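# Stack one keg upright and centred on the other

## Task

Using the six arms, set one keg standing on top of the other keg and centred on it. It must stay there without any robot holding it in place. When it is stacked, open the gripper(s) and pull the arms away from the kegs.

## Robot and tools

Robots: six identical i2rt Big YAM arms named arm1 to arm6. Each has six revolute joints, a two-finger gripper and a wrist camera (armN_cam_wrist). There is also a fixed room camera, cam_high. The feet are fixed in the shared scene frame (metres; origin on the floor, +z up). Each heading is measured in degrees counter-clockwise from +x, and is the direction the arm unfolds at joint1 = 0.
- arm1: (+0.42, +0.46, +0.76), heading -98
- arm2: (+0.01, +0.47, +0.65), heading -83
- arm3: (-0.44, +0.52, +0.67), heading -99
- arm4: (-0.59, -0.23, +0.67), heading +59
- arm5: (+0.02, -0.46, +0.73), heading +77
- arm6: (+0.46, -0.52, +0.70), heading +103
The hand can reach about 1.0 m from joint1's axis. 'hand' means the point halfway between the fingertips. In the hand frame, z runs along the fingers and the fingers open and close along y.

execute_actions(actions, cameras): actions is a list that is either empty or holds exactly one action object. The action is keyed by robot name. Each robot entry holds a 'joints' object that maps joint names to absolute targets; these are not offsets. Arms you leave out may keep pushing toward their earlier targets. The joints, each a single number:
- joint1_rad: -2.879 to 2.879 rad. Turns the arm about its foot; positive is counter-clockwise seen from above.
- joint2_rad: 0 to 3.141 rad. Shoulder; at 0 the upper arm lies back and level, and raising the value lifts it up and then forward.
- joint3_rad: 0 to 3.019 rad. Elbow; at 0 it is folded, and larger values open it.
- joint4_rad: -1.692 to 1.57 rad. Wrist pitch; positive tilts the fingers up.
- joint5_rad: -1.57 to 1.57 rad. Sideways swing of the hand; positive goes to the arm's right.
- joint6_rad: -2.094 to 2.094 rad. Hand roll; positive is clockwise when viewed from behind the hand.
- gripper_m: 0 to 0.093 m, the gap between the fingertips. Each finger pad grips with roughly 50-62 N at most.
A motion counts as reached within these tolerances: ±0.045, ±0.14, ±0.09, ±0.055, ±0.03, ±0.035 rad, and ±0.003 m for the gripper. All motions in one action start at the same moment, but each joint moves at its own speed, so the hand can swing along a wide path. cameras is a list chosen from the camera names or 'all'. Leaving it out, null or ['all'] returns every camera; [] returns none. An unknown key, an unknown camera or an out-of-range number makes the whole call rejected, and nothing moves. An empty actions list only reports the state and images.

wait(seconds): 0 to 10 s. Sends no new command and then reports as an empty call would.
zoom_image(camera, region): region is [x0, y0, x1, y1] in pixels of that camera's latest full image, with (0,0) at top-left and at most 504x504. Wrist images are 616x616 fisheye; cam_high is 504x504.
read_manual(section): returns only the licence texts and moves nothing.
finished_scene(scene): pass the current scene number. It ends the scene and cannot be reversed. The result says whether the task was done.

Reading results: joint_positions gives the current joint values. joint_status tells how each commanded motion ended. 'off_target' means the joint stopped short and may still be pushing. 'contact_stop' means it hit something and now holds where it is. 'time_out' means it ran out of time and may keep pushing toward its target or a nearby one; it appears under on_its_own. 'not_followed' means a self/arm-collision check refused that arm's joint targets, which may be retried on later actions; the gripper command in the same action still runs. A 'joint command not followed' line with a 'cause:' line explains this. on_its_own lists motions you did not command in this call; 'held at' is the target being held, not the current position. To release a joint that is pushing, send it its reported position. A very small change from the current position may not move it at all. If a result reports a stop, any later motion, wait or finish calls in the same reply are skipped. 'MOTOR HOT' appears from 85 °C. At 100 °C an 'OVER-TEMPERATURE FAULT' occurs: that arm goes limp and falls, and its unfinished keys read 'limit_stop_at_motor_heat'. After that, command the targets again.

Cautions: the arms do not stop when they touch something and can press hard. Two robots pressed hard together fails the task, and a hard collision can fail it too. The clearance check may react too late, and it ignores fingers, gripper housings and wrist cameras. Holding a load, including while you are thinking, heats the motors, so avoid long holds and long pushes. The simulation keeps running while you think, and the robot holds its last command during that time. Do not drop, slam or knock over the kegs. Loose objects may get an occasional small shove. Before finishing, check that the top keg rests upright and centred by itself, the grippers are open and the arms are clear.

Each tool is called after "Call:" as a command line: name --argument value for each argument, lists and objects as JSON in quotes; but a table of rows of numbers goes row by row, as --pt "numbers of a row", without its own name.

## Session

Call:
execute_actions --actions '[]'

Scene clock: 0.00 s.
Motor temperatures (°C, as the motors report them): arm1=[28 28 28 25 28 25] | arm2=[29 26 29 26 26 28] | arm3=[27 27 25 26 25 28] | arm4=[29 28 28 27 30 26] | arm5=[28 28 28 28 27 27] | arm6=[25 27 28 27 29 27]
arm1.joint_positions: joint1_rad=+0.359 joint2_rad=+0.581 joint3_rad=+1.384 joint4_rad=-1.331 joint5_rad=+0.089 joint6_rad=-0.416 gripper_m=+0.094
arm1.joint_status: not commanded
arm1.hand: x=+0.4533 y=+0.2428 z=+1.3099 quat_wxyz=(-0.286, -0.409, -0.763, +0.410) (m; scene frame)
arm2.joint_positions: joint1_rad=-0.251 joint2_rad=+0.631 joint3_rad=+1.454 joint4_rad=-1.469 joint5_rad=-0.154 joint6_rad=+0.295 gripper_m=+0.095
arm2.joint_status: not commanded
arm2.hand: x=+0.0080 y=+0.2617 z=+1.1941 quat_wxyz=(-0.387, -0.730, -0.511, +0.237) (m; scene frame)
arm3.joint_positions: joint1_rad=+0.158 joint2_rad=+0.590 joint3_rad=+1.464 joint4_rad=-1.242 joint5_rad=+0.185 joint6_rad=+0.494 gripper_m=+0.095
arm3.joint_status: not commanded
arm3.hand: x=-0.4725 y=+0.3033 z=+1.2759 quat_wxyz=(-0.444, -0.732, -0.375, +0.356) (m; scene frame)
arm4.joint_positions: joint1_rad=-0.405 joint2_rad=+0.532 joint3_rad=+1.330 joint4_rad=-1.417 joint5_rad=-0.040 joint6_rad=-0.491 gripper_m=+0.094
arm4.joint_status: not commanded
arm4.hand: x=-0.4342 y=-0.1165 z=+1.1792 quat_wxyz=(-0.460, +0.473, -0.750, -0.050) (m; scene frame)
arm5.joint_positions: joint1_rad=+0.310 joint2_rad=+0.600 joint3_rad=+1.455 joint4_rad=-1.187 joint5_rad=+0.258 joint6_rad=+0.099 gripper_m=+0.094
arm5.joint_status: not commanded
arm5.hand: x=+0.0397 y=-0.2333 z=+1.3361 quat_wxyz=(-0.450, +0.516, -0.624, -0.376) (m; scene frame)
arm6.joint_positions: joint1_rad=-0.095 joint2_rad=+0.540 joint3_rad=+1.341 joint4_rad=-1.527 joint5_rad=-0.212 joint6_rad=+0.487 gripper_m=+0.095
arm6.joint_status: not commanded
arm6.hand: x=+0.4040 y=-0.3400 z=+1.1953 quat_wxyz=(-0.097, +0.551, -0.725, -0.402) (m; scene frame)
pictures: arm1_cam_wrist, arm2_cam_wrist, arm3_cam_wrist, arm4_cam_wrist, arm5_cam_wrist, arm6_cam_wrist, cam_high
Images, in order (width x height): arm1_cam_wrist 616x616, arm2_cam_wrist 616x616, arm3_cam_wrist 616x616, arm4_cam_wrist 616x616, arm5_cam_wrist 616x616, arm6_cam_wrist 616x616, cam_high 504x504.

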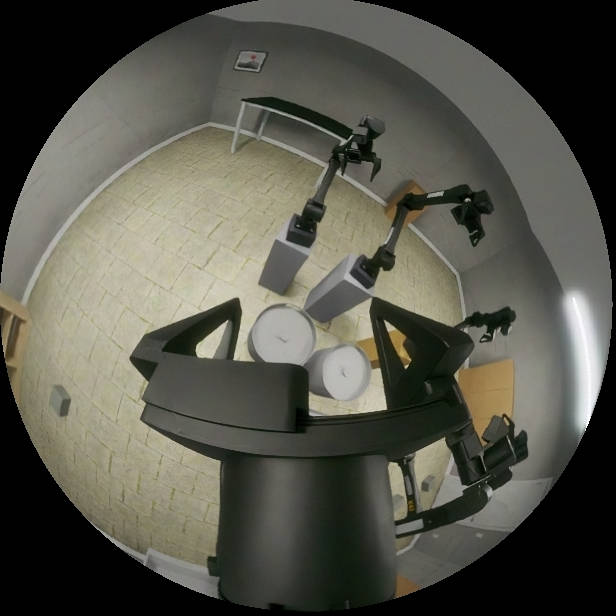

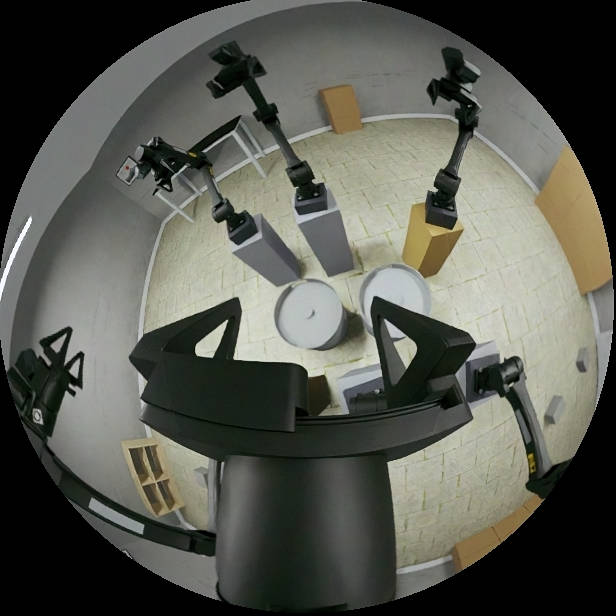

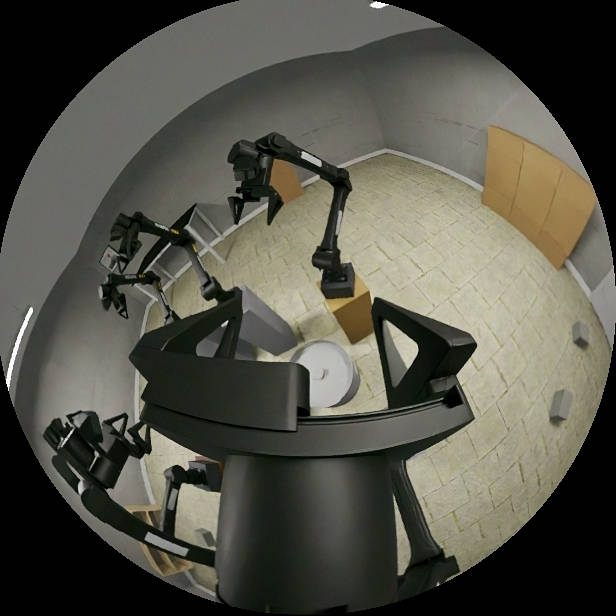

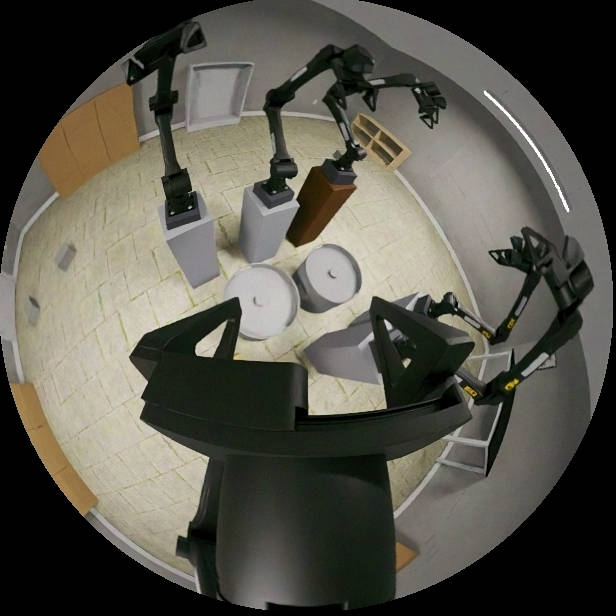

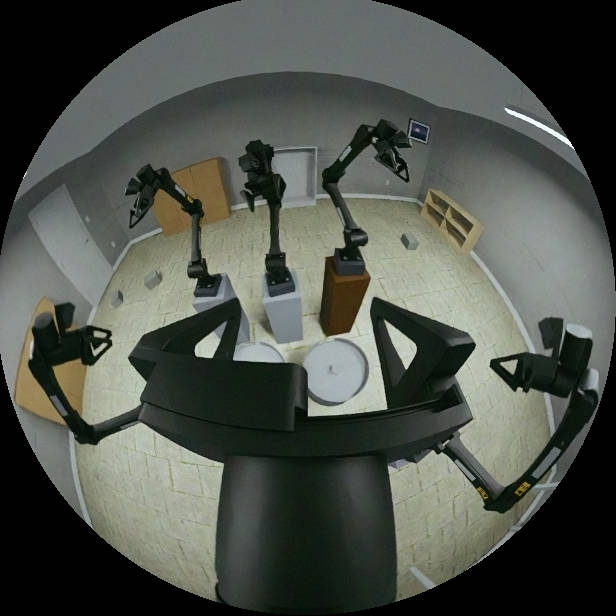

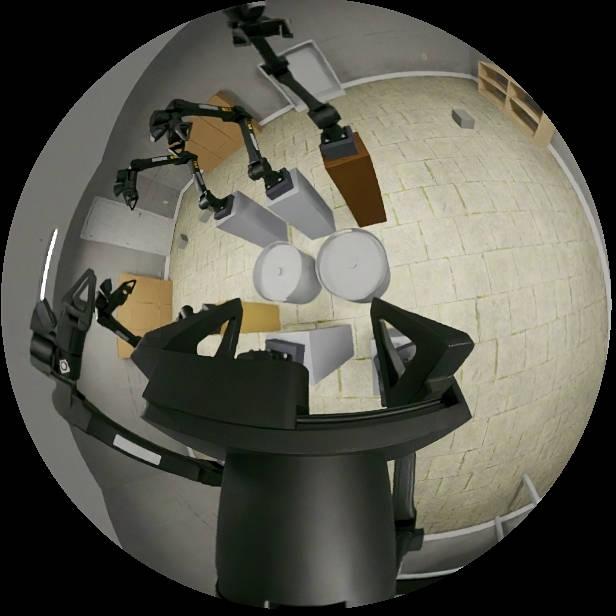

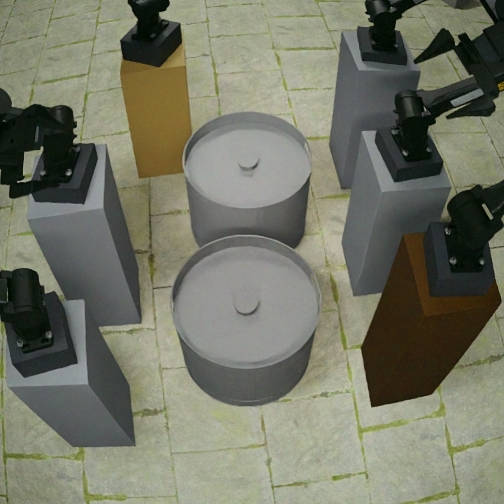

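Call:
zoom_image --camera "cam_high" --region '[150,90,350,420]'

Call:
zoom_image --camera "arm4_cam_wrist" --region '[200,220,400,360]'

Region (150, 90, 350, 420) of cam_high's 504x504 image, scaled by 1.527, with more detail than that image has; it fills the left 305 columns of this view, and the rest is white.

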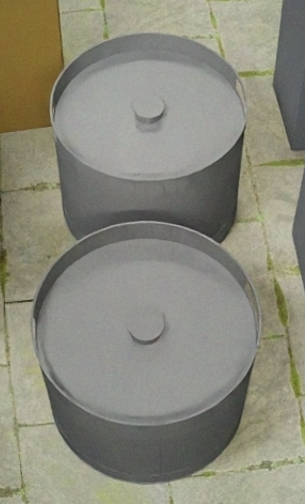

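Region (200, 220, 400, 360) of arm4_cam_wrist's 616x616 image, scaled by 2.520, with more detail than that image has; it fills the top 353 rows of this view, and the rest is white.

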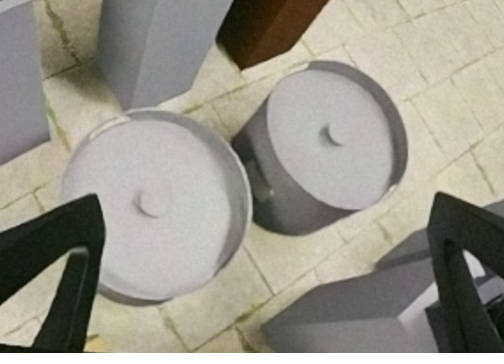

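Call:
execute_actions --actions '[{"arm1":{"joints":{"joint1_rad":0.9}},"arm6":{"joints":{"joint1_rad":-1.0}},"arm2":{"joints":{"joint1_rad":-0.608,"joint2_rad":1.2,"joint3_rad":0.65,"joint4_rad":-1.02,"joint5_rad":0,"joint6_rad":-1.271,"gripper_m":0.06}},"arm3":{"joints":{"joint1_rad":0.252,"joint2_rad":1.25,"joint3_rad":0.7,"joint4_rad":-1.02,"joint5_rad":0,"joint6_rad":0.88,"gripper_m":0.06}},"arm4":{"joints":{"joint1_rad":-0.319,"joint2_rad":1.1,"joint3_rad":0.5,"joint4_rad":-0.97,"joint5_rad":0,"joint6_rad":1.496,"gripper_m":0.06}},"arm5":{"joints":{"joint1_rad":0.598,"joint2_rad":1.45,"joint3_rad":0.94,"joint4_rad":-1.06,"joint5_rad":0,"joint6_rad":1.157,"gripper_m":0.06}}}]' --cameras '[]'

Call:
execute_actions --actions '[{"arm2":{"joints":{"joint2_rad":1.892,"joint3_rad":0.57,"joint4_rad":-0.249}},"arm3":{"joints":{"joint2_rad":1.979,"joint3_rad":0.624,"joint4_rad":-0.216}},"arm4":{"joints":{"joint2_rad":1.937,"joint3_rad":0.41,"joint4_rad":-0.044}},"arm5":{"joints":{"joint2_rad":2.24,"joint3_rad":0.944,"joint4_rad":-0.275}}}]' --cameras '["arm2_cam_wrist","arm3_cam_wrist","arm4_cam_wrist","arm5_cam_wrist","cam_high"]'

Scene clock: 54.43 s.
Motor temperatures (°C, as the motors report them): arm1=[28 28 34 25 28 25] | arm2=[29 26 34 26 26 28] | arm3=[27 27 30 27 25 28] | arm4=[29 28 33 27 30 26] | arm5=[28 28 33 28 27 27] | arm6=[25 27 32 27 29 27]
arm1.joint_positions: joint1_rad=+0.894 joint2_rad=+0.581 joint3_rad=+1.384 joint4_rad=-1.331 joint5_rad=+0.089 joint6_rad=-0.416 gripper_m=+0.094
arm1.joint_status: all done
arm1.hand: x=+0.5598 y=+0.2899 z=+1.3097 quat_wxyz=(-0.384, -0.193, -0.845, +0.320) (m; scene frame)
arm2.joint_positions: joint1_rad=-0.604 joint2_rad=+1.219 joint3_rad=+0.657 joint4_rad=-1.034 joint5_rad=-0.001 joint6_rad=-1.255 gripper_m=+0.060
arm2.joint_status: all done
arm2.hand: x=-0.1169 y=+0.2298 z=+0.7123 quat_wxyz=(-0.003, -0.389, -0.921, -0.010) (m; scene frame)
arm3.joint_positions: joint1_rad=+0.247 joint2_rad=+1.271 joint3_rad=+0.695 joint4_rad=-1.019 joint5_rad=+0.001 joint6_rad=+0.872 gripper_m=+0.060
arm3.joint_status: all done
arm3.hand: x=-0.4160 y=+0.2317 z=+0.7312 quat_wxyz=(+0.012, -0.924, -0.382, -0.003) (m; scene frame)
arm4.joint_positions: joint1_rad=-0.323 joint2_rad=+1.109 joint3_rad=+0.502 joint4_rad=-0.981 joint5_rad=-0.005 joint6_rad=+1.480 gripper_m=+0.060
arm4.joint_status: all done
arm4.hand: x=-0.4192 y=-0.0863 z=+0.7035 quat_wxyz=(+0.007, -0.380, -0.925, +0.001) (m; scene frame)
arm5.joint_positions: joint1_rad=+0.599 joint2_rad=+1.431 joint3_rad=+0.919 joint4_rad=-1.059 joint5_rad=+0.003 joint6_rad=+1.147 gripper_m=+0.060
arm5.joint_status: all done
arm5.hand: x=-0.1165 y=-0.1168 z=+0.8074 quat_wxyz=(-0.005, +0.391, -0.920, +0.000) (m; scene frame)
arm6.joint_positions: joint1_rad=-0.994 joint2_rad=+0.540 joint3_rad=+1.341 joint4_rad=-1.527 joint5_rad=-0.212 joint6_rad=+0.487 gripper_m=+0.095
arm6.joint_status: all done
arm6.hand: x=+0.5613 y=-0.3601 z=+1.1951 quat_wxyz=(-0.266, +0.184, -0.892, -0.315) (m; scene frame)
pictures: none
No camera images: the call's "cameras" was empty. Leave "cameras" out to get every camera's image.

Scene clock: 55.93 s.
Motor temperatures (°C, as the motors report them): arm1=[28 28 34 25 28 25] | arm2=[29 26 34 26 26 28] | arm3=[27 27 30 27 25 28] | arm4=[29 28 33 27 30 26] | arm5=[28 28 32 28 27 27] | arm6=[25 27 32 27 29 27]
arm1.joint_positions: joint1_rad=+0.894 joint2_rad=+0.581 joint3_rad=+1.384 joint4_rad=-1.331 joint5_rad=+0.089 joint6_rad=-0.416 gripper_m=+0.094
arm1.joint_status: not commanded
arm1.hand: x=+0.5598 y=+0.2899 z=+1.3097 quat_wxyz=(-0.384, -0.193, -0.845, +0.320) (m; scene frame)
arm2.joint_positions: joint1_rad=-0.604 joint2_rad=+1.885 joint3_rad=+0.578 joint4_rad=-0.264 joint5_rad=-0.001 joint6_rad=-1.256 gripper_m=+0.060
arm2.joint_status: all done
arm2.hand: x=-0.1313 y=+0.2010 z=+0.5074 quat_wxyz=(-0.002, -0.389, -0.921, +0.003) (m; scene frame)
arm3.joint_positions: joint1_rad=+0.247 joint2_rad=+1.969 joint3_rad=+0.621 joint4_rad=-0.233 joint5_rad=+0.001 joint6_rad=+0.873 gripper_m=+0.060
arm3.joint_status: all done
arm3.hand: x=-0.4141 y=+0.2079 z=+0.5073 quat_wxyz=(+0.005, -0.924, -0.382, -0.001) (m; scene frame)
arm4.joint_positions: joint1_rad=-0.323 joint2_rad=+1.937 joint3_rad=+0.410 joint4_rad=-0.054 joint5_rad=-0.004 joint6_rad=+1.481 gripper_m=+0.060
arm4.joint_status: all done
arm4.hand: x=-0.4102 y=-0.0770 z=+0.4998 quat_wxyz=(+0.006, -0.381, -0.925, -0.002) (m; scene frame)
arm5.joint_positions: joint1_rad=+0.599 joint2_rad=+2.227 joint3_rad=+0.928 joint4_rad=-0.285 joint5_rad=+0.003 joint6_rad=+1.147 gripper_m=+0.060
arm5.joint_status: all done
arm5.hand: x=-0.1280 y=-0.0820 z=+0.5005 quat_wxyz=(-0.005, +0.391, -0.920, +0.007) (m; scene frame)
arm6.joint_positions: joint1_rad=-0.994 joint2_rad=+0.540 joint3_rad=+1.341 joint4_rad=-1.527 joint5_rad=-0.212 joint6_rad=+0.487 gripper_m=+0.095
arm6.joint_status: not commanded
arm6.hand: x=+0.5613 y=-0.3601 z=+1.1951 quat_wxyz=(-0.266, +0.184, -0.892, -0.315) (m; scene frame)
pictures: arm2_cam_wrist, arm3_cam_wrist, arm4_cam_wrist, arm5_cam_wrist, cam_high
Images, in order (width x height): arm2_cam_wrist 616x616, arm3_cam_wrist 616x616, arm4_cam_wrist 616x616, arm5_cam_wrist 616x616, cam_high 504x504.

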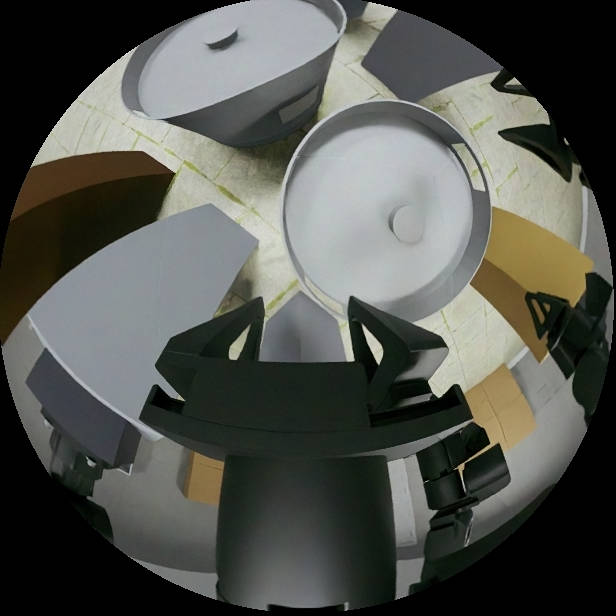

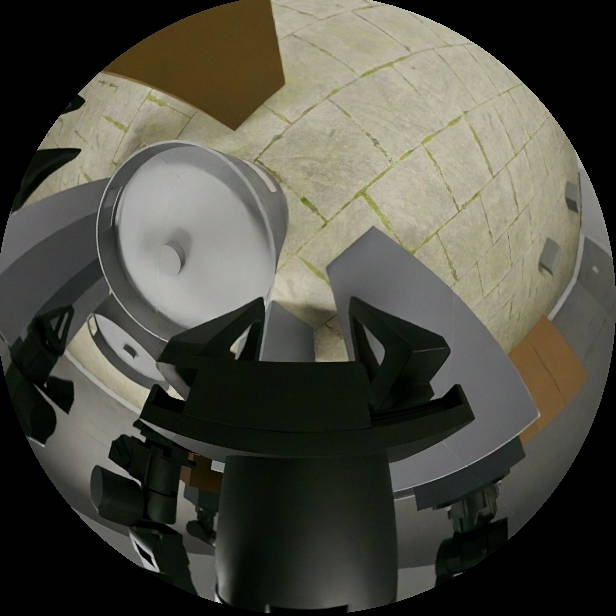

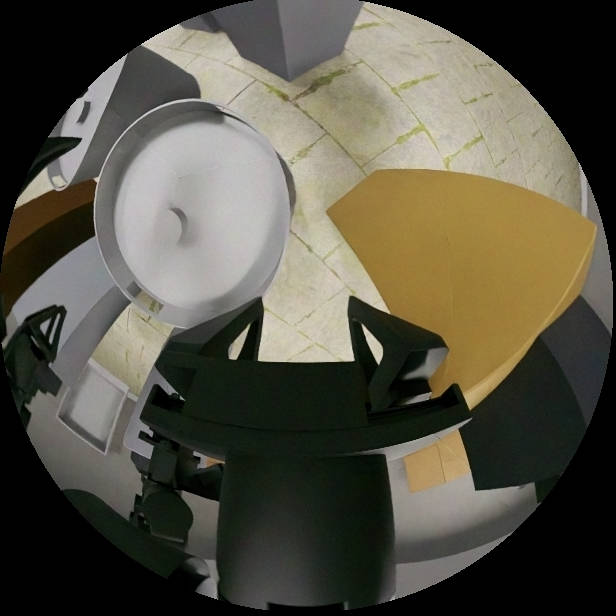

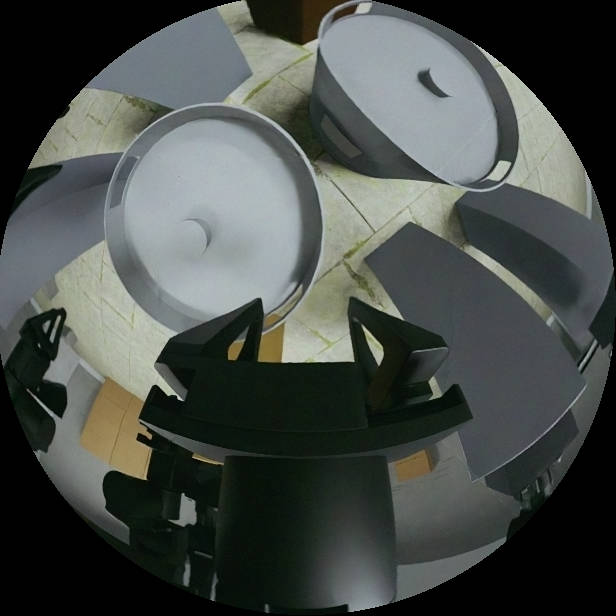

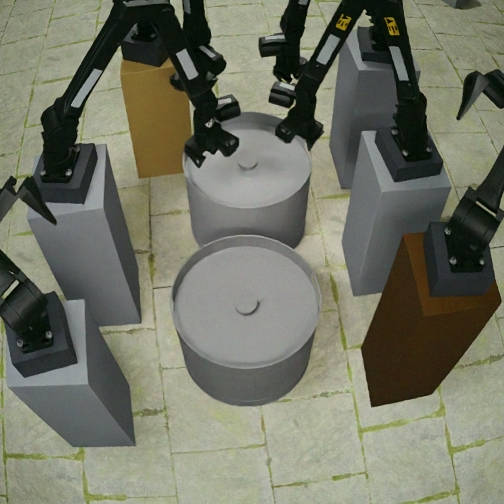

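Call:
execute_actions --actions '[{"arm2":{"joints":{"joint1_rad":-0.505,"joint2_rad":2.151,"joint3_rad":0.596,"joint4_rad":-0.016,"joint6_rad":-1.172}},"arm3":{"joints":{"joint1_rad":0.35,"joint2_rad":2.226,"joint3_rad":0.712,"joint4_rad":-0.053,"joint6_rad":0.971}},"arm4":{"joints":{"joint1_rad":-0.41,"joint2_rad":2.236,"joint3_rad":0.534,"joint4_rad":0.131,"joint6_rad":1.406}},"arm5":{"joints":{"joint1_rad":0.533,"joint2_rad":2.429,"joint3_rad":0.995,"joint4_rad":-0.122,"joint6_rad":1.091}}}]' --cameras '["arm2_cam_wrist","arm3_cam_wrist","arm4_cam_wrist","arm5_cam_wrist","cam_high"]'

Scene clock: 68.00 s.
Motor temperatures (°C, as the motors report them): arm1=[28 28 35 25 28 25] | arm2=[29 27 32 26 26 28] | arm3=[27 27 28 26 25 28] | arm4=[29 29 30 27 30 26] | arm5=[28 29 31 28 27 27] | arm6=[25 27 32 27 29 27]
arm1.joint_positions: joint1_rad=+0.894 joint2_rad=+0.581 joint3_rad=+1.384 joint4_rad=-1.331 joint5_rad=+0.089 joint6_rad=-0.416 gripper_m=+0.094
arm1.joint_status: not commanded
arm1.hand: x=+0.5598 y=+0.2899 z=+1.3097 quat_wxyz=(-0.384, -0.193, -0.845, +0.320) (m; scene frame)
arm2.joint_positions: joint1_rad=-0.505 joint2_rad=+2.153 joint3_rad=+0.587 joint4_rad=-0.030 joint5_rad=-0.001 joint6_rad=-1.187 gripper_m=+0.060
arm2.joint_status: all done
arm2.hand: x=-0.0963 y=+0.2072 z=+0.4340 quat_wxyz=(-0.002, -0.375, -0.927, -0.010) (m; scene frame)
arm3.joint_positions: joint1_rad=+0.354 joint2_rad=+2.225 joint3_rad=+0.708 joint4_rad=-0.068 joint5_rad=+0.001 joint6_rad=+0.963 gripper_m=+0.060
arm3.joint_status: all done
arm3.hand: x=-0.3790 y=+0.2031 z=+0.4348 quat_wxyz=(+0.008, -0.921, -0.390, -0.001) (m; scene frame)
arm4.joint_positions: joint1_rad=-0.411 joint2_rad=+2.247 joint3_rad=+0.536 joint4_rad=+0.123 joint5_rad=-0.003 joint6_rad=+1.422 gripper_m=+0.060
arm4.joint_status: all done
arm4.hand: x=-0.3813 y=-0.0813 z=+0.4269 quat_wxyz=(+0.007, -0.394, -0.919, +0.001) (m; scene frame)
arm5.joint_positions: joint1_rad=+0.526 joint2_rad=+2.422 joint3_rad=+0.990 joint4_rad=-0.132 joint5_rad=+0.003 joint6_rad=+1.101 gripper_m=+0.060
arm5.joint_status: all done
arm5.hand: x=-0.0998 y=-0.0722 z=+0.4300 quat_wxyz=(-0.005, +0.379, -0.926, -0.003) (m; scene frame)
arm6.joint_positions: joint1_rad=-0.994 joint2_rad=+0.540 joint3_rad=+1.341 joint4_rad=-1.527 joint5_rad=-0.212 joint6_rad=+0.487 gripper_m=+0.095
arm6.joint_status: not commanded
arm6.hand: x=+0.5613 y=-0.3601 z=+1.1951 quat_wxyz=(-0.266, +0.184, -0.892, -0.315) (m; scene frame)
pictures: arm2_cam_wrist, arm3_cam_wrist, arm4_cam_wrist, arm5_cam_wrist, cam_high
Images, in order (width x height): arm2_cam_wrist 616x616, arm3_cam_wrist 616x616, arm4_cam_wrist 616x616, arm5_cam_wrist 616x616, cam_high 504x504.

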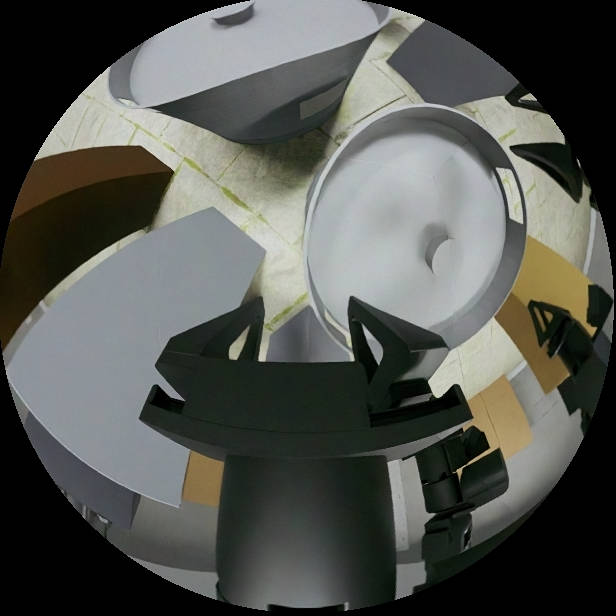

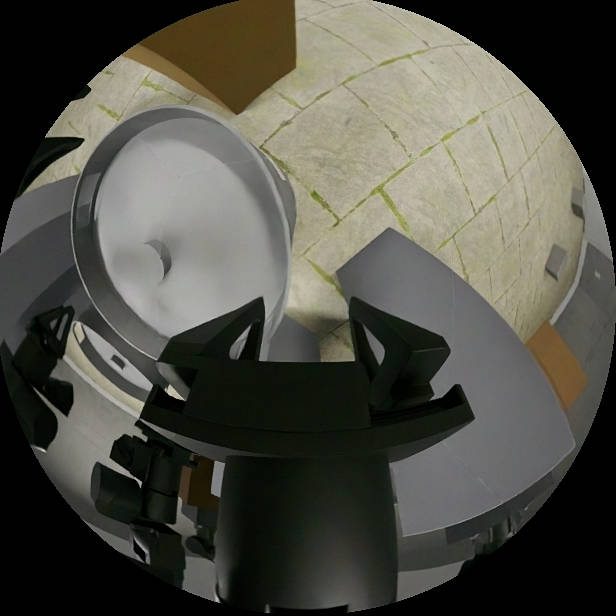

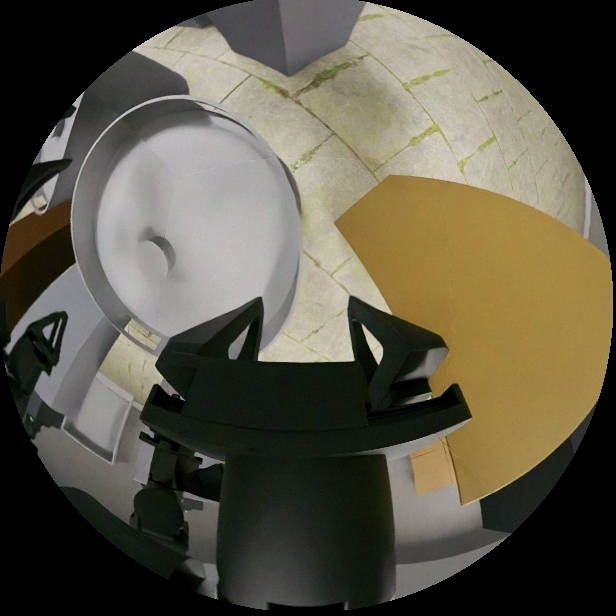

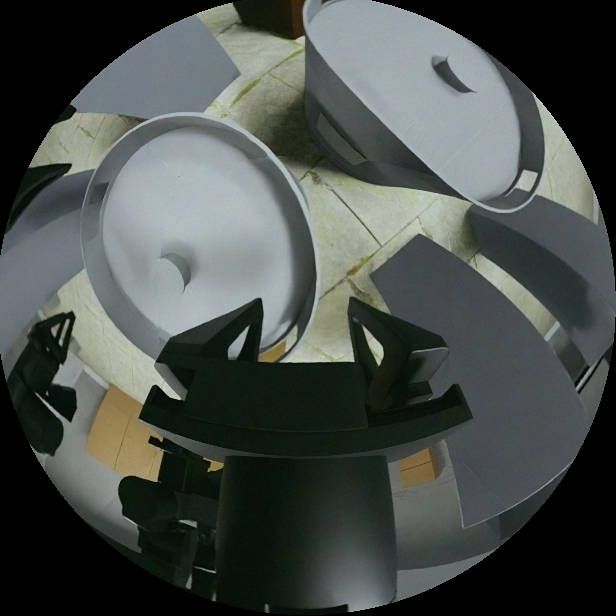

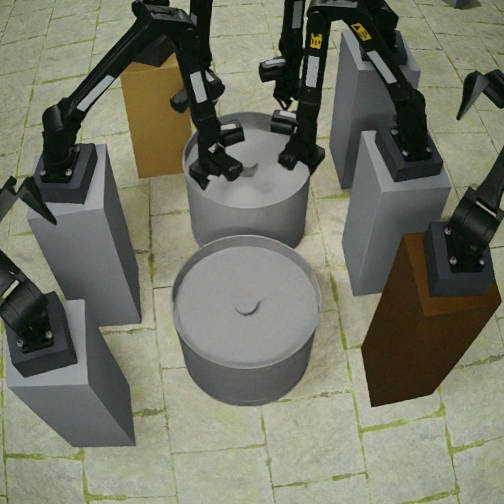

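Call:
execute_actions --actions '[{"arm2":{"joints":{"joint1_rad":-0.469,"joint2_rad":2.435,"joint3_rad":0.708,"joint4_rad":0.174,"joint6_rad":-1.12}},"arm3":{"joints":{"joint1_rad":0.382,"joint2_rad":2.483,"joint3_rad":0.837,"joint4_rad":0.09,"joint6_rad":1.012}},"arm4":{"joints":{"joint1_rad":-0.444,"joint2_rad":2.515,"joint3_rad":0.684,"joint4_rad":0.275,"joint6_rad":1.36}},"arm5":{"joints":{"joint1_rad":0.505,"joint2_rad":2.65,"joint3_rad":1.098,"joint4_rad":-0.007,"joint6_rad":1.058}}}]' --cameras '["arm2_cam_wrist","arm3_cam_wrist","arm4_cam_wrist","arm5_cam_wrist"]'

Scene clock: 84.33 s.
Motor temperatures (°C, as the motors report them): arm1=[28 28 35 25 28 25] | arm2=[29 27 31 26 26 28] | arm3=[27 27 27 26 25 28] | arm4=[29 29 29 27 30 26] | arm5=[28 29 30 28 27 27] | arm6=[25 27 33 27 29 27]
arm1.joint_positions: joint1_rad=+0.894 joint2_rad=+0.581 joint3_rad=+1.384 joint4_rad=-1.331 joint5_rad=+0.089 joint6_rad=-0.416 gripper_m=+0.094
arm1.joint_status: not commanded
arm1.hand: x=+0.5598 y=+0.2899 z=+1.3097 quat_wxyz=(-0.384, -0.193, -0.845, +0.320) (m; scene frame)
arm2.joint_positions: joint1_rad=-0.478 joint2_rad=+2.440 joint3_rad=+0.706 joint4_rad=+0.160 joint5_rad=-0.001 joint6_rad=-1.136 gripper_m=+0.060
arm2.joint_status: all done
arm2.hand: x=-0.0926 y=+0.1944 z=+0.3526 quat_wxyz=(-0.002, -0.386, -0.922, +0.002) (m; scene frame)
arm3.joint_positions: joint1_rad=+0.377 joint2_rad=+2.486 joint3_rad=+0.834 joint4_rad=+0.080 joint5_rad=+0.001 joint6_rad=+1.004 gripper_m=+0.060
arm3.joint_status: all done
arm3.hand: x=-0.3699 y=+0.1954 z=+0.3533 quat_wxyz=(+0.001, -0.925, -0.381, +0.001) (m; scene frame)
arm4.joint_positions: joint1_rad=-0.440 joint2_rad=+2.495 joint3_rad=+0.702 joint4_rad=+0.284 joint5_rad=-0.006 joint6_rad=+1.375 gripper_m=+0.060
arm4.joint_status: all done
arm4.hand: x=-0.3428 y=-0.0637 z=+0.3541 quat_wxyz=(-0.013, -0.386, -0.922, -0.032) (m; scene frame)
arm5.joint_positions: joint1_rad=+0.510 joint2_rad=+2.590 joint3_rad=+1.109 joint4_rad=-0.008 joint5_rad=+0.004 joint6_rad=+1.067 gripper_m=+0.060
arm5.joint_status: all done
arm5.hand: x=-0.1009 y=-0.0426 z=+0.3709 quat_wxyz=(-0.010, +0.386, -0.921, -0.040) (m; scene frame)
arm6.joint_positions: joint1_rad=-0.994 joint2_rad=+0.540 joint3_rad=+1.341 joint4_rad=-1.527 joint5_rad=-0.212 joint6_rad=+0.487 gripper_m=+0.095
arm6.joint_status: not commanded
arm6.hand: x=+0.5613 y=-0.3601 z=+1.1951 quat_wxyz=(-0.266, +0.184, -0.892, -0.315) (m; scene frame)
pictures: arm2_cam_wrist, arm3_cam_wrist, arm4_cam_wrist, arm5_cam_wrist
Images, in order (width x height): arm2_cam_wrist 616x616, arm3_cam_wrist 616x616, arm4_cam_wrist 616x616, arm5_cam_wrist 616x616.

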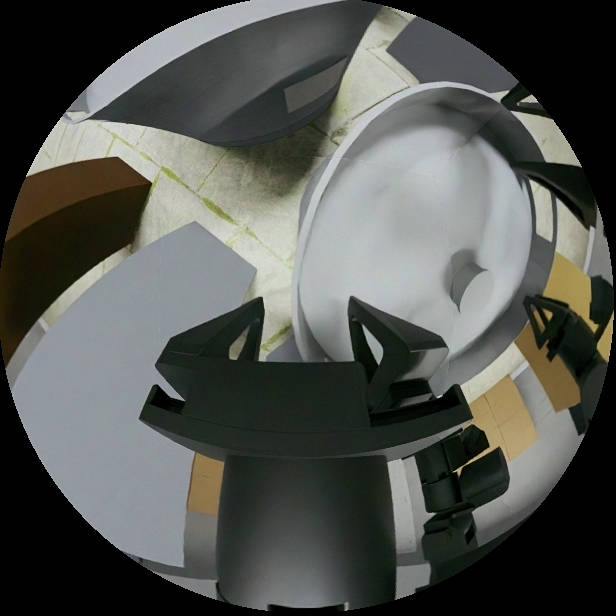

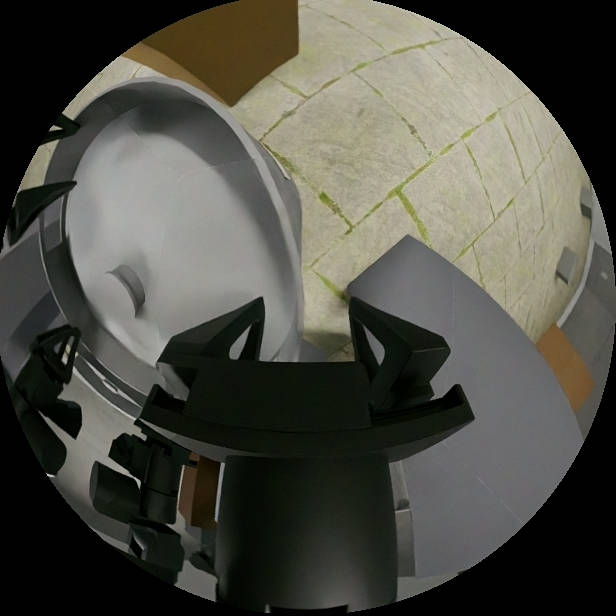

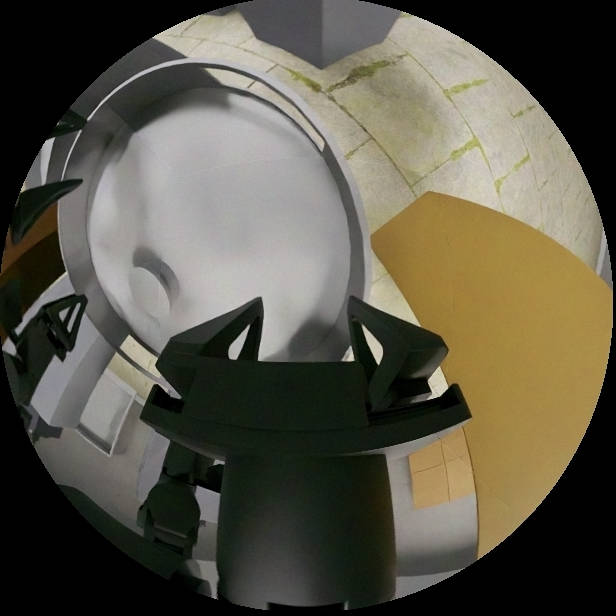

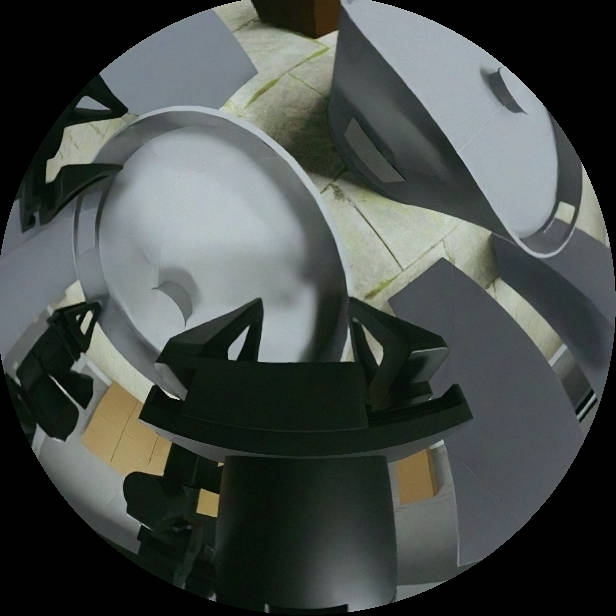

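Call:
execute_actions --actions '[]' --cameras '["cam_high","arm1_cam_wrist"]'

Call:
zoom_image --camera "cam_high" --region '[130,0,370,240]'

Scene clock: 88.27 s.
Motor temperatures (°C, as the motors report them): arm1=[28 28 35 25 28 25] | arm2=[29 27 31 26 26 28] | arm3=[27 27 27 26 25 28] | arm4=[29 29 29 27 30 26] | arm5=[28 29 30 28 27 27] | arm6=[25 27 33 27 29 27]
arm1.joint_positions: joint1_rad=+0.894 joint2_rad=+0.581 joint3_rad=+1.384 joint4_rad=-1.331 joint5_rad=+0.089 joint6_rad=-0.416 gripper_m=+0.094
arm1.joint_status: not commanded
arm1.hand: x=+0.5598 y=+0.2899 z=+1.3097 quat_wxyz=(-0.384, -0.193, -0.845, +0.320) (m; scene frame)
arm2.joint_positions: joint1_rad=-0.478 joint2_rad=+2.440 joint3_rad=+0.706 joint4_rad=+0.160 joint5_rad=-0.001 joint6_rad=-1.136 gripper_m=+0.060
arm2.joint_status: all done
arm2.hand: x=-0.0926 y=+0.1944 z=+0.3526 quat_wxyz=(-0.002, -0.386, -0.922, +0.002) (m; scene frame)
arm3.joint_positions: joint1_rad=+0.377 joint2_rad=+2.486 joint3_rad=+0.834 joint4_rad=+0.080 joint5_rad=+0.001 joint6_rad=+1.004 gripper_m=+0.060
arm3.joint_status: all done
arm3.hand: x=-0.3699 y=+0.1954 z=+0.3533 quat_wxyz=(+0.001, -0.925, -0.381, +0.001) (m; scene frame)
arm4.joint_positions: joint1_rad=-0.440 joint2_rad=+2.495 joint3_rad=+0.702 joint4_rad=+0.284 joint5_rad=-0.006 joint6_rad=+1.375 gripper_m=+0.060
arm4.joint_status: all done
arm4.hand: x=-0.3428 y=-0.0637 z=+0.3541 quat_wxyz=(-0.013, -0.386, -0.922, -0.032) (m; scene frame)
arm5.joint_positions: joint1_rad=+0.510 joint2_rad=+2.590 joint3_rad=+1.109 joint4_rad=-0.008 joint5_rad=+0.004 joint6_rad=+1.067 gripper_m=+0.060
arm5.joint_status: all done
arm5.hand: x=-0.1009 y=-0.0426 z=+0.3709 quat_wxyz=(-0.010, +0.386, -0.921, -0.040) (m; scene frame)
arm6.joint_positions: joint1_rad=-0.994 joint2_rad=+0.540 joint3_rad=+1.341 joint4_rad=-1.527 joint5_rad=-0.212 joint6_rad=+0.487 gripper_m=+0.095
arm6.joint_status: not commanded
arm6.hand: x=+0.5613 y=-0.3601 z=+1.1951 quat_wxyz=(-0.266, +0.184, -0.892, -0.315) (m; scene frame)
pictures: arm1_cam_wrist, cam_high
Images, in order (width x height): arm1_cam_wrist 616x616, cam_high 504x504.

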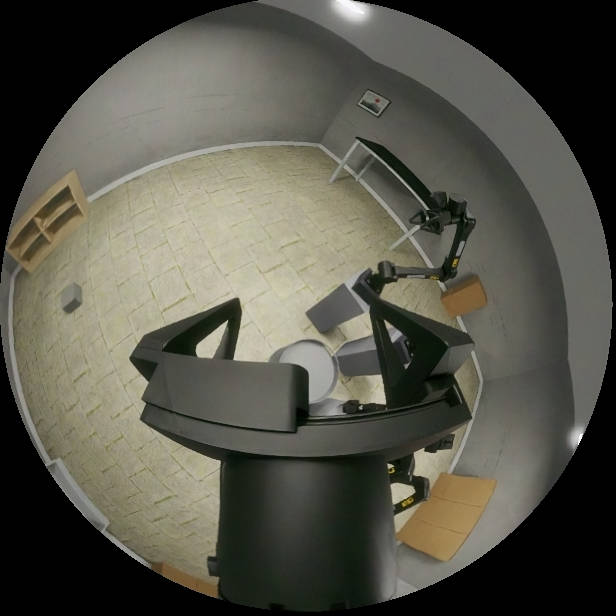

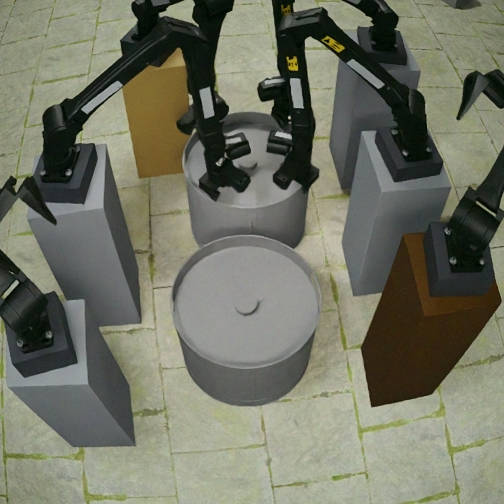

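Region (130, 0, 370, 240) of cam_high's 504x504 image, scaled by 2.100, with more detail than that image has.

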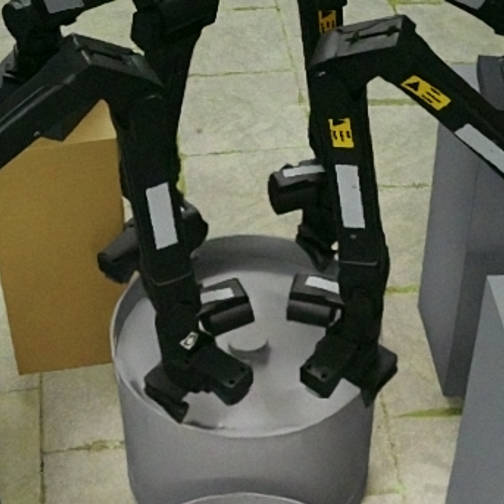

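Call:
execute_actions --actions '[{"arm4":{"joints":{"joint2_rad":2.37,"joint3_rad":0.61,"joint4_rad":0.185,"gripper_m":0.075}},"arm5":{"joints":{"joint2_rad":2.53,"joint3_rad":1.02,"joint4_rad":-0.065,"gripper_m":0.075}}}]' --cameras '[]'

Call:
execute_actions --actions '[{"arm4":{"joints":{"joint2_rad":2.515,"joint3_rad":0.675,"joint4_rad":0.26}},"arm5":{"joints":{"joint2_rad":2.65,"joint3_rad":1.085,"joint4_rad":-0.015}}}]' --cameras '["arm4_cam_wrist","arm5_cam_wrist"]'

Scene clock: 95.27 s.
Motor temperatures (°C, as the motors report them): arm1=[28 28 35 25 28 25] | arm2=[29 28 30 26 26 28] | arm3=[27 28 27 26 25 28] | arm4=[29 29 29 27 30 26] | arm5=[28 29 30 28 27 27] | arm6=[25 27 33 27 29 27]
arm1.joint_positions: joint1_rad=+0.894 joint2_rad=+0.581 joint3_rad=+1.384 joint4_rad=-1.331 joint5_rad=+0.089 joint6_rad=-0.416 gripper_m=+0.094
arm1.joint_status: not commanded
arm1.hand: x=+0.5598 y=+0.2899 z=+1.3097 quat_wxyz=(-0.384, -0.193, -0.845, +0.320) (m; scene frame)
arm2.joint_positions: joint1_rad=-0.478 joint2_rad=+2.440 joint3_rad=+0.706 joint4_rad=+0.160 joint5_rad=-0.001 joint6_rad=-1.136 gripper_m=+0.060
arm2.joint_status: not commanded
arm2.hand: x=-0.0926 y=+0.1944 z=+0.3526 quat_wxyz=(-0.002, -0.386, -0.922, +0.002) (m; scene frame)
arm3.joint_positions: joint1_rad=+0.377 joint2_rad=+2.486 joint3_rad=+0.834 joint4_rad=+0.080 joint5_rad=+0.001 joint6_rad=+1.004 gripper_m=+0.060
arm3.joint_status: not commanded
arm3.hand: x=-0.3699 y=+0.1954 z=+0.3533 quat_wxyz=(+0.001, -0.925, -0.381, +0.001) (m; scene frame)
arm4.joint_positions: joint1_rad=-0.440 joint2_rad=+2.377 joint3_rad=+0.614 joint4_rad=+0.191 joint5_rad=-0.005 joint6_rad=+1.373 gripper_m=+0.075
arm4.joint_status: all done
arm4.hand: x=-0.3651 y=-0.0789 z=+0.3904 quat_wxyz=(+0.003, -0.385, -0.923, -0.006) (m; scene frame)
arm5.joint_positions: joint1_rad=+0.510 joint2_rad=+2.539 joint3_rad=+1.017 joint4_rad=-0.062 joint5_rad=+0.002 joint6_rad=+1.067 gripper_m=+0.075
arm5.joint_status: all done
arm5.hand: x=-0.0881 y=-0.0874 z=+0.3872 quat_wxyz=(-0.004, +0.387, -0.922, +0.006) (m; scene frame)
arm6.joint_positions: joint1_rad=-0.994 joint2_rad=+0.540 joint3_rad=+1.341 joint4_rad=-1.527 joint5_rad=-0.212 joint6_rad=+0.487 gripper_m=+0.095
arm6.joint_status: not commanded
arm6.hand: x=+0.5613 y=-0.3601 z=+1.1951 quat_wxyz=(-0.266, +0.184, -0.892, -0.315) (m; scene frame)
pictures: none
No camera images: the call's "cameras" was empty. Leave "cameras" out to get every camera's image.

Scene clock: 96.17 s.
Motor temperatures (°C, as the motors report them): arm1=[28 28 35 25 28 25] | arm2=[29 28 30 26 26 28] | arm3=[27 28 27 26 25 28] | arm4=[29 29 29 27 30 26] | arm5=[28 29 30 28 27 27] | arm6=[25 27 33 27 29 27]
arm1.joint_positions: joint1_rad=+0.894 joint2_rad=+0.581 joint3_rad=+1.384 joint4_rad=-1.331 joint5_rad=+0.089 joint6_rad=-0.416 gripper_m=+0.094
arm1.joint_status: not commanded
arm1.hand: x=+0.5598 y=+0.2899 z=+1.3097 quat_wxyz=(-0.384, -0.193, -0.845, +0.320) (m; scene frame)
arm2.joint_positions: joint1_rad=-0.478 joint2_rad=+2.440 joint3_rad=+0.706 joint4_rad=+0.160 joint5_rad=-0.001 joint6_rad=-1.136 gripper_m=+0.060
arm2.joint_status: not commanded
arm2.hand: x=-0.0926 y=+0.1944 z=+0.3526 quat_wxyz=(-0.002, -0.386, -0.922, +0.002) (m; scene frame)
arm3.joint_positions: joint1_rad=+0.377 joint2_rad=+2.486 joint3_rad=+0.834 joint4_rad=+0.080 joint5_rad=+0.001 joint6_rad=+1.004 gripper_m=+0.060
arm3.joint_status: not commanded
arm3.hand: x=-0.3699 y=+0.1954 z=+0.3533 quat_wxyz=(+0.001, -0.925, -0.381, +0.001) (m; scene frame)
arm4.joint_positions: joint1_rad=-0.440 joint2_rad=+2.524 joint3_rad=+0.681 joint4_rad=+0.253 joint5_rad=-0.004 joint6_rad=+1.373 gripper_m=+0.075
arm4.joint_status: all done
arm4.hand: x=-0.3705 y=-0.0822 z=+0.3481 quat_wxyz=(+0.008, -0.385, -0.923, +0.001) (m; scene frame)
arm5.joint_positions: joint1_rad=+0.510 joint2_rad=+2.632 joint3_rad=+1.085 joint4_rad=-0.020 joint5_rad=+0.002 joint6_rad=+1.067 gripper_m=+0.075
arm5.joint_status: all done
arm5.hand: x=-0.0901 y=-0.0799 z=+0.3536 quat_wxyz=(-0.005, +0.387, -0.922, -0.002) (m; scene frame)
arm6.joint_positions: joint1_rad=-0.994 joint2_rad=+0.540 joint3_rad=+1.341 joint4_rad=-1.527 joint5_rad=-0.212 joint6_rad=+0.487 gripper_m=+0.095
arm6.joint_status: not commanded
arm6.hand: x=+0.5613 y=-0.3601 z=+1.1951 quat_wxyz=(-0.266, +0.184, -0.892, -0.315) (m; scene frame)
pictures: arm4_cam_wrist, arm5_cam_wrist
Images, in order (width x height): arm4_cam_wrist 616x616, arm5_cam_wrist 616x616.

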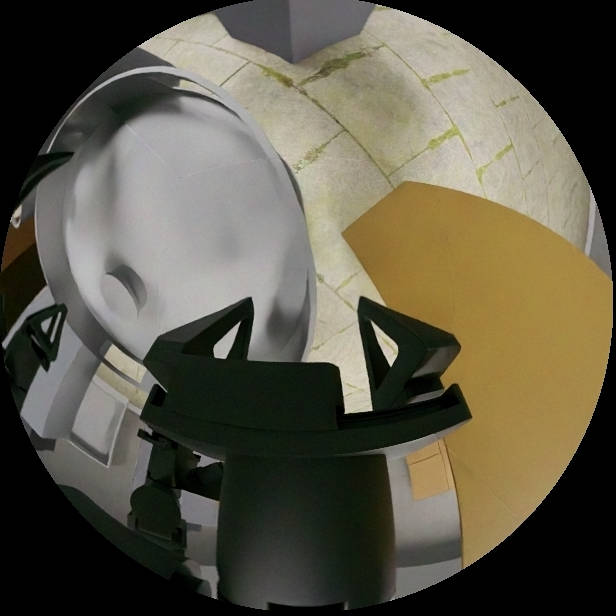

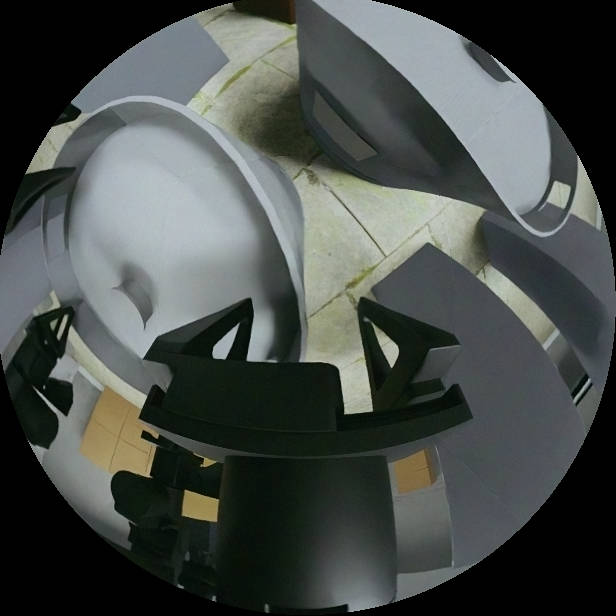

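Call:
execute_actions --actions '[{"arm2":{"joints":{"joint2_rad":2.517,"joint3_rad":0.742,"joint4_rad":0.21}},"arm3":{"joints":{"joint2_rad":2.56,"joint3_rad":0.88,"joint4_rad":0.12}},"arm4":{"joints":{"joint2_rad":2.595,"joint3_rad":0.728,"joint4_rad":0.305}},"arm5":{"joints":{"joint2_rad":2.735,"joint3_rad":1.146,"joint4_rad":0.005}}}]' --cameras '["arm2_cam_wrist","arm3_cam_wrist","arm4_cam_wrist","arm5_cam_wrist"]'

Scene clock: 101.37 s.
Motor temperatures (°C, as the motors report them): arm1=[28 28 35 25 28 25] | arm2=[29 28 30 26 26 28] | arm3=[27 28 26 26 25 28] | arm4=[29 30 29 27 30 26] | arm5=[28 30 30 28 27 27] | arm6=[25 27 33 27 29 27]
arm1.joint_positions: joint1_rad=+0.894 joint2_rad=+0.581 joint3_rad=+1.384 joint4_rad=-1.331 joint5_rad=+0.089 joint6_rad=-0.416 gripper_m=+0.094
arm1.joint_status: not commanded
arm1.hand: x=+0.5598 y=+0.2899 z=+1.3097 quat_wxyz=(-0.384, -0.193, -0.845, +0.320) (m; scene frame)
arm2.joint_positions: joint1_rad=-0.478 joint2_rad=+2.507 joint3_rad=+0.743 joint4_rad=+0.199 joint5_rad=-0.001 joint6_rad=-1.135 gripper_m=+0.060
arm2.joint_status: all done
arm2.hand: x=-0.0935 y=+0.1918 z=+0.3320 quat_wxyz=(-0.002, -0.387, -0.922, +0.006) (m; scene frame)
arm3.joint_positions: joint1_rad=+0.377 joint2_rad=+2.543 joint3_rad=+0.883 joint4_rad=+0.108 joint5_rad=+0.001 joint6_rad=+1.005 gripper_m=+0.060
arm3.joint_status: all done
arm3.hand: x=-0.3675 y=+0.1844 z=+0.3338 quat_wxyz=(-0.009, -0.925, -0.381, +0.002) (m; scene frame)
arm4.joint_positions: joint1_rad=-0.440 joint2_rad=+2.595 joint3_rad=+0.729 joint4_rad=+0.297 joint5_rad=-0.004 joint6_rad=+1.373 gripper_m=+0.075
arm4.joint_status: all done
arm4.hand: x=-0.3638 y=-0.0776 z=+0.3255 quat_wxyz=(+0.002, -0.385, -0.923, -0.008) (m; scene frame)
arm5.joint_positions: joint1_rad=+0.510 joint2_rad=+2.716 joint3_rad=+1.146 joint4_rad=-0.001 joint5_rad=+0.002 joint6_rad=+1.067 gripper_m=+0.075
arm5.joint_status: all done
arm5.hand: x=-0.0899 y=-0.0800 z=+0.3226 quat_wxyz=(-0.004, +0.387, -0.922, +0.000) (m; scene frame)
arm6.joint_positions: joint1_rad=-0.994 joint2_rad=+0.540 joint3_rad=+1.341 joint4_rad=-1.527 joint5_rad=-0.212 joint6_rad=+0.487 gripper_m=+0.095
arm6.joint_status: not commanded
arm6.hand: x=+0.5613 y=-0.3601 z=+1.1951 quat_wxyz=(-0.266, +0.184, -0.892, -0.315) (m; scene frame)
pictures: arm2_cam_wrist, arm3_cam_wrist, arm4_cam_wrist, arm5_cam_wrist
Images, in order (width x height): arm2_cam_wrist 616x616, arm3_cam_wrist 616x616, arm4_cam_wrist 616x616, arm5_cam_wrist 616x616.

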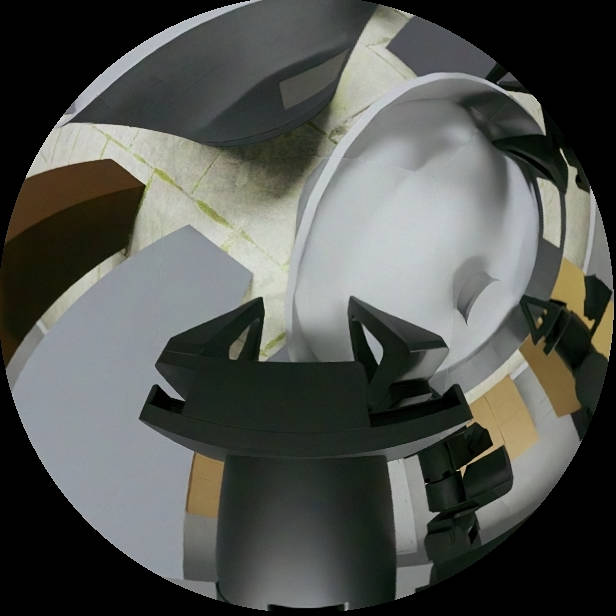

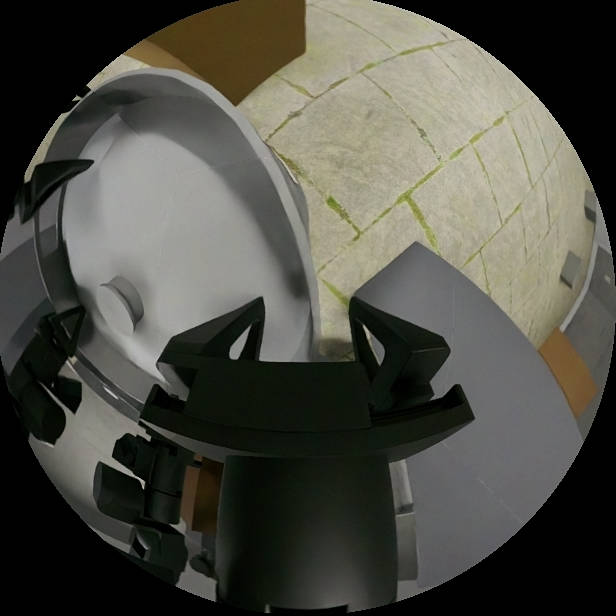

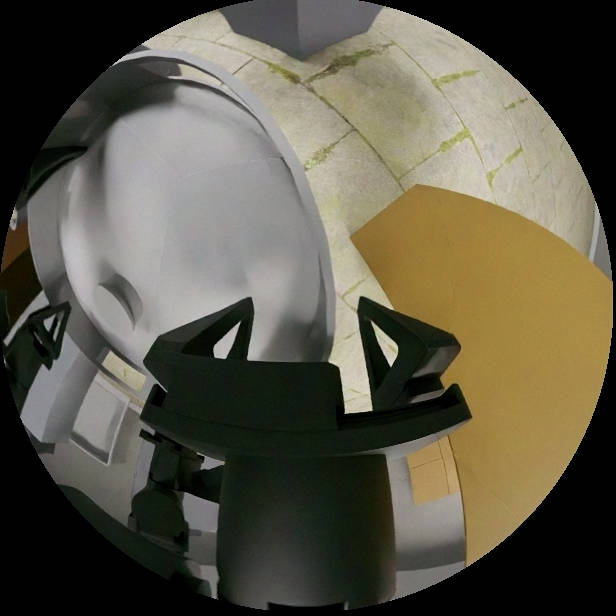

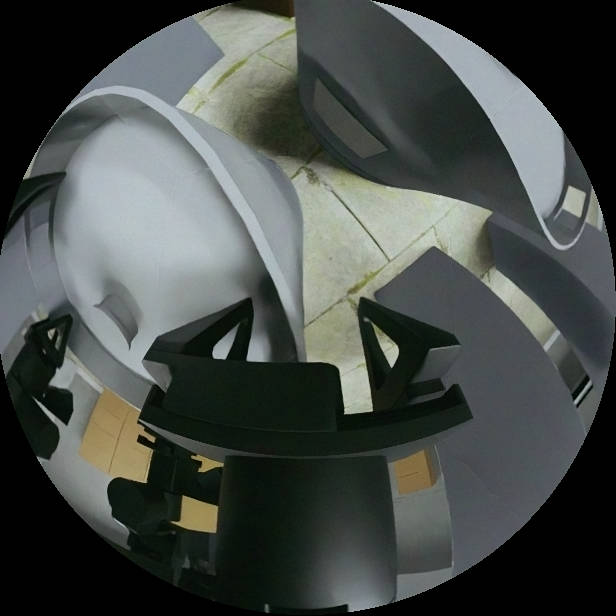

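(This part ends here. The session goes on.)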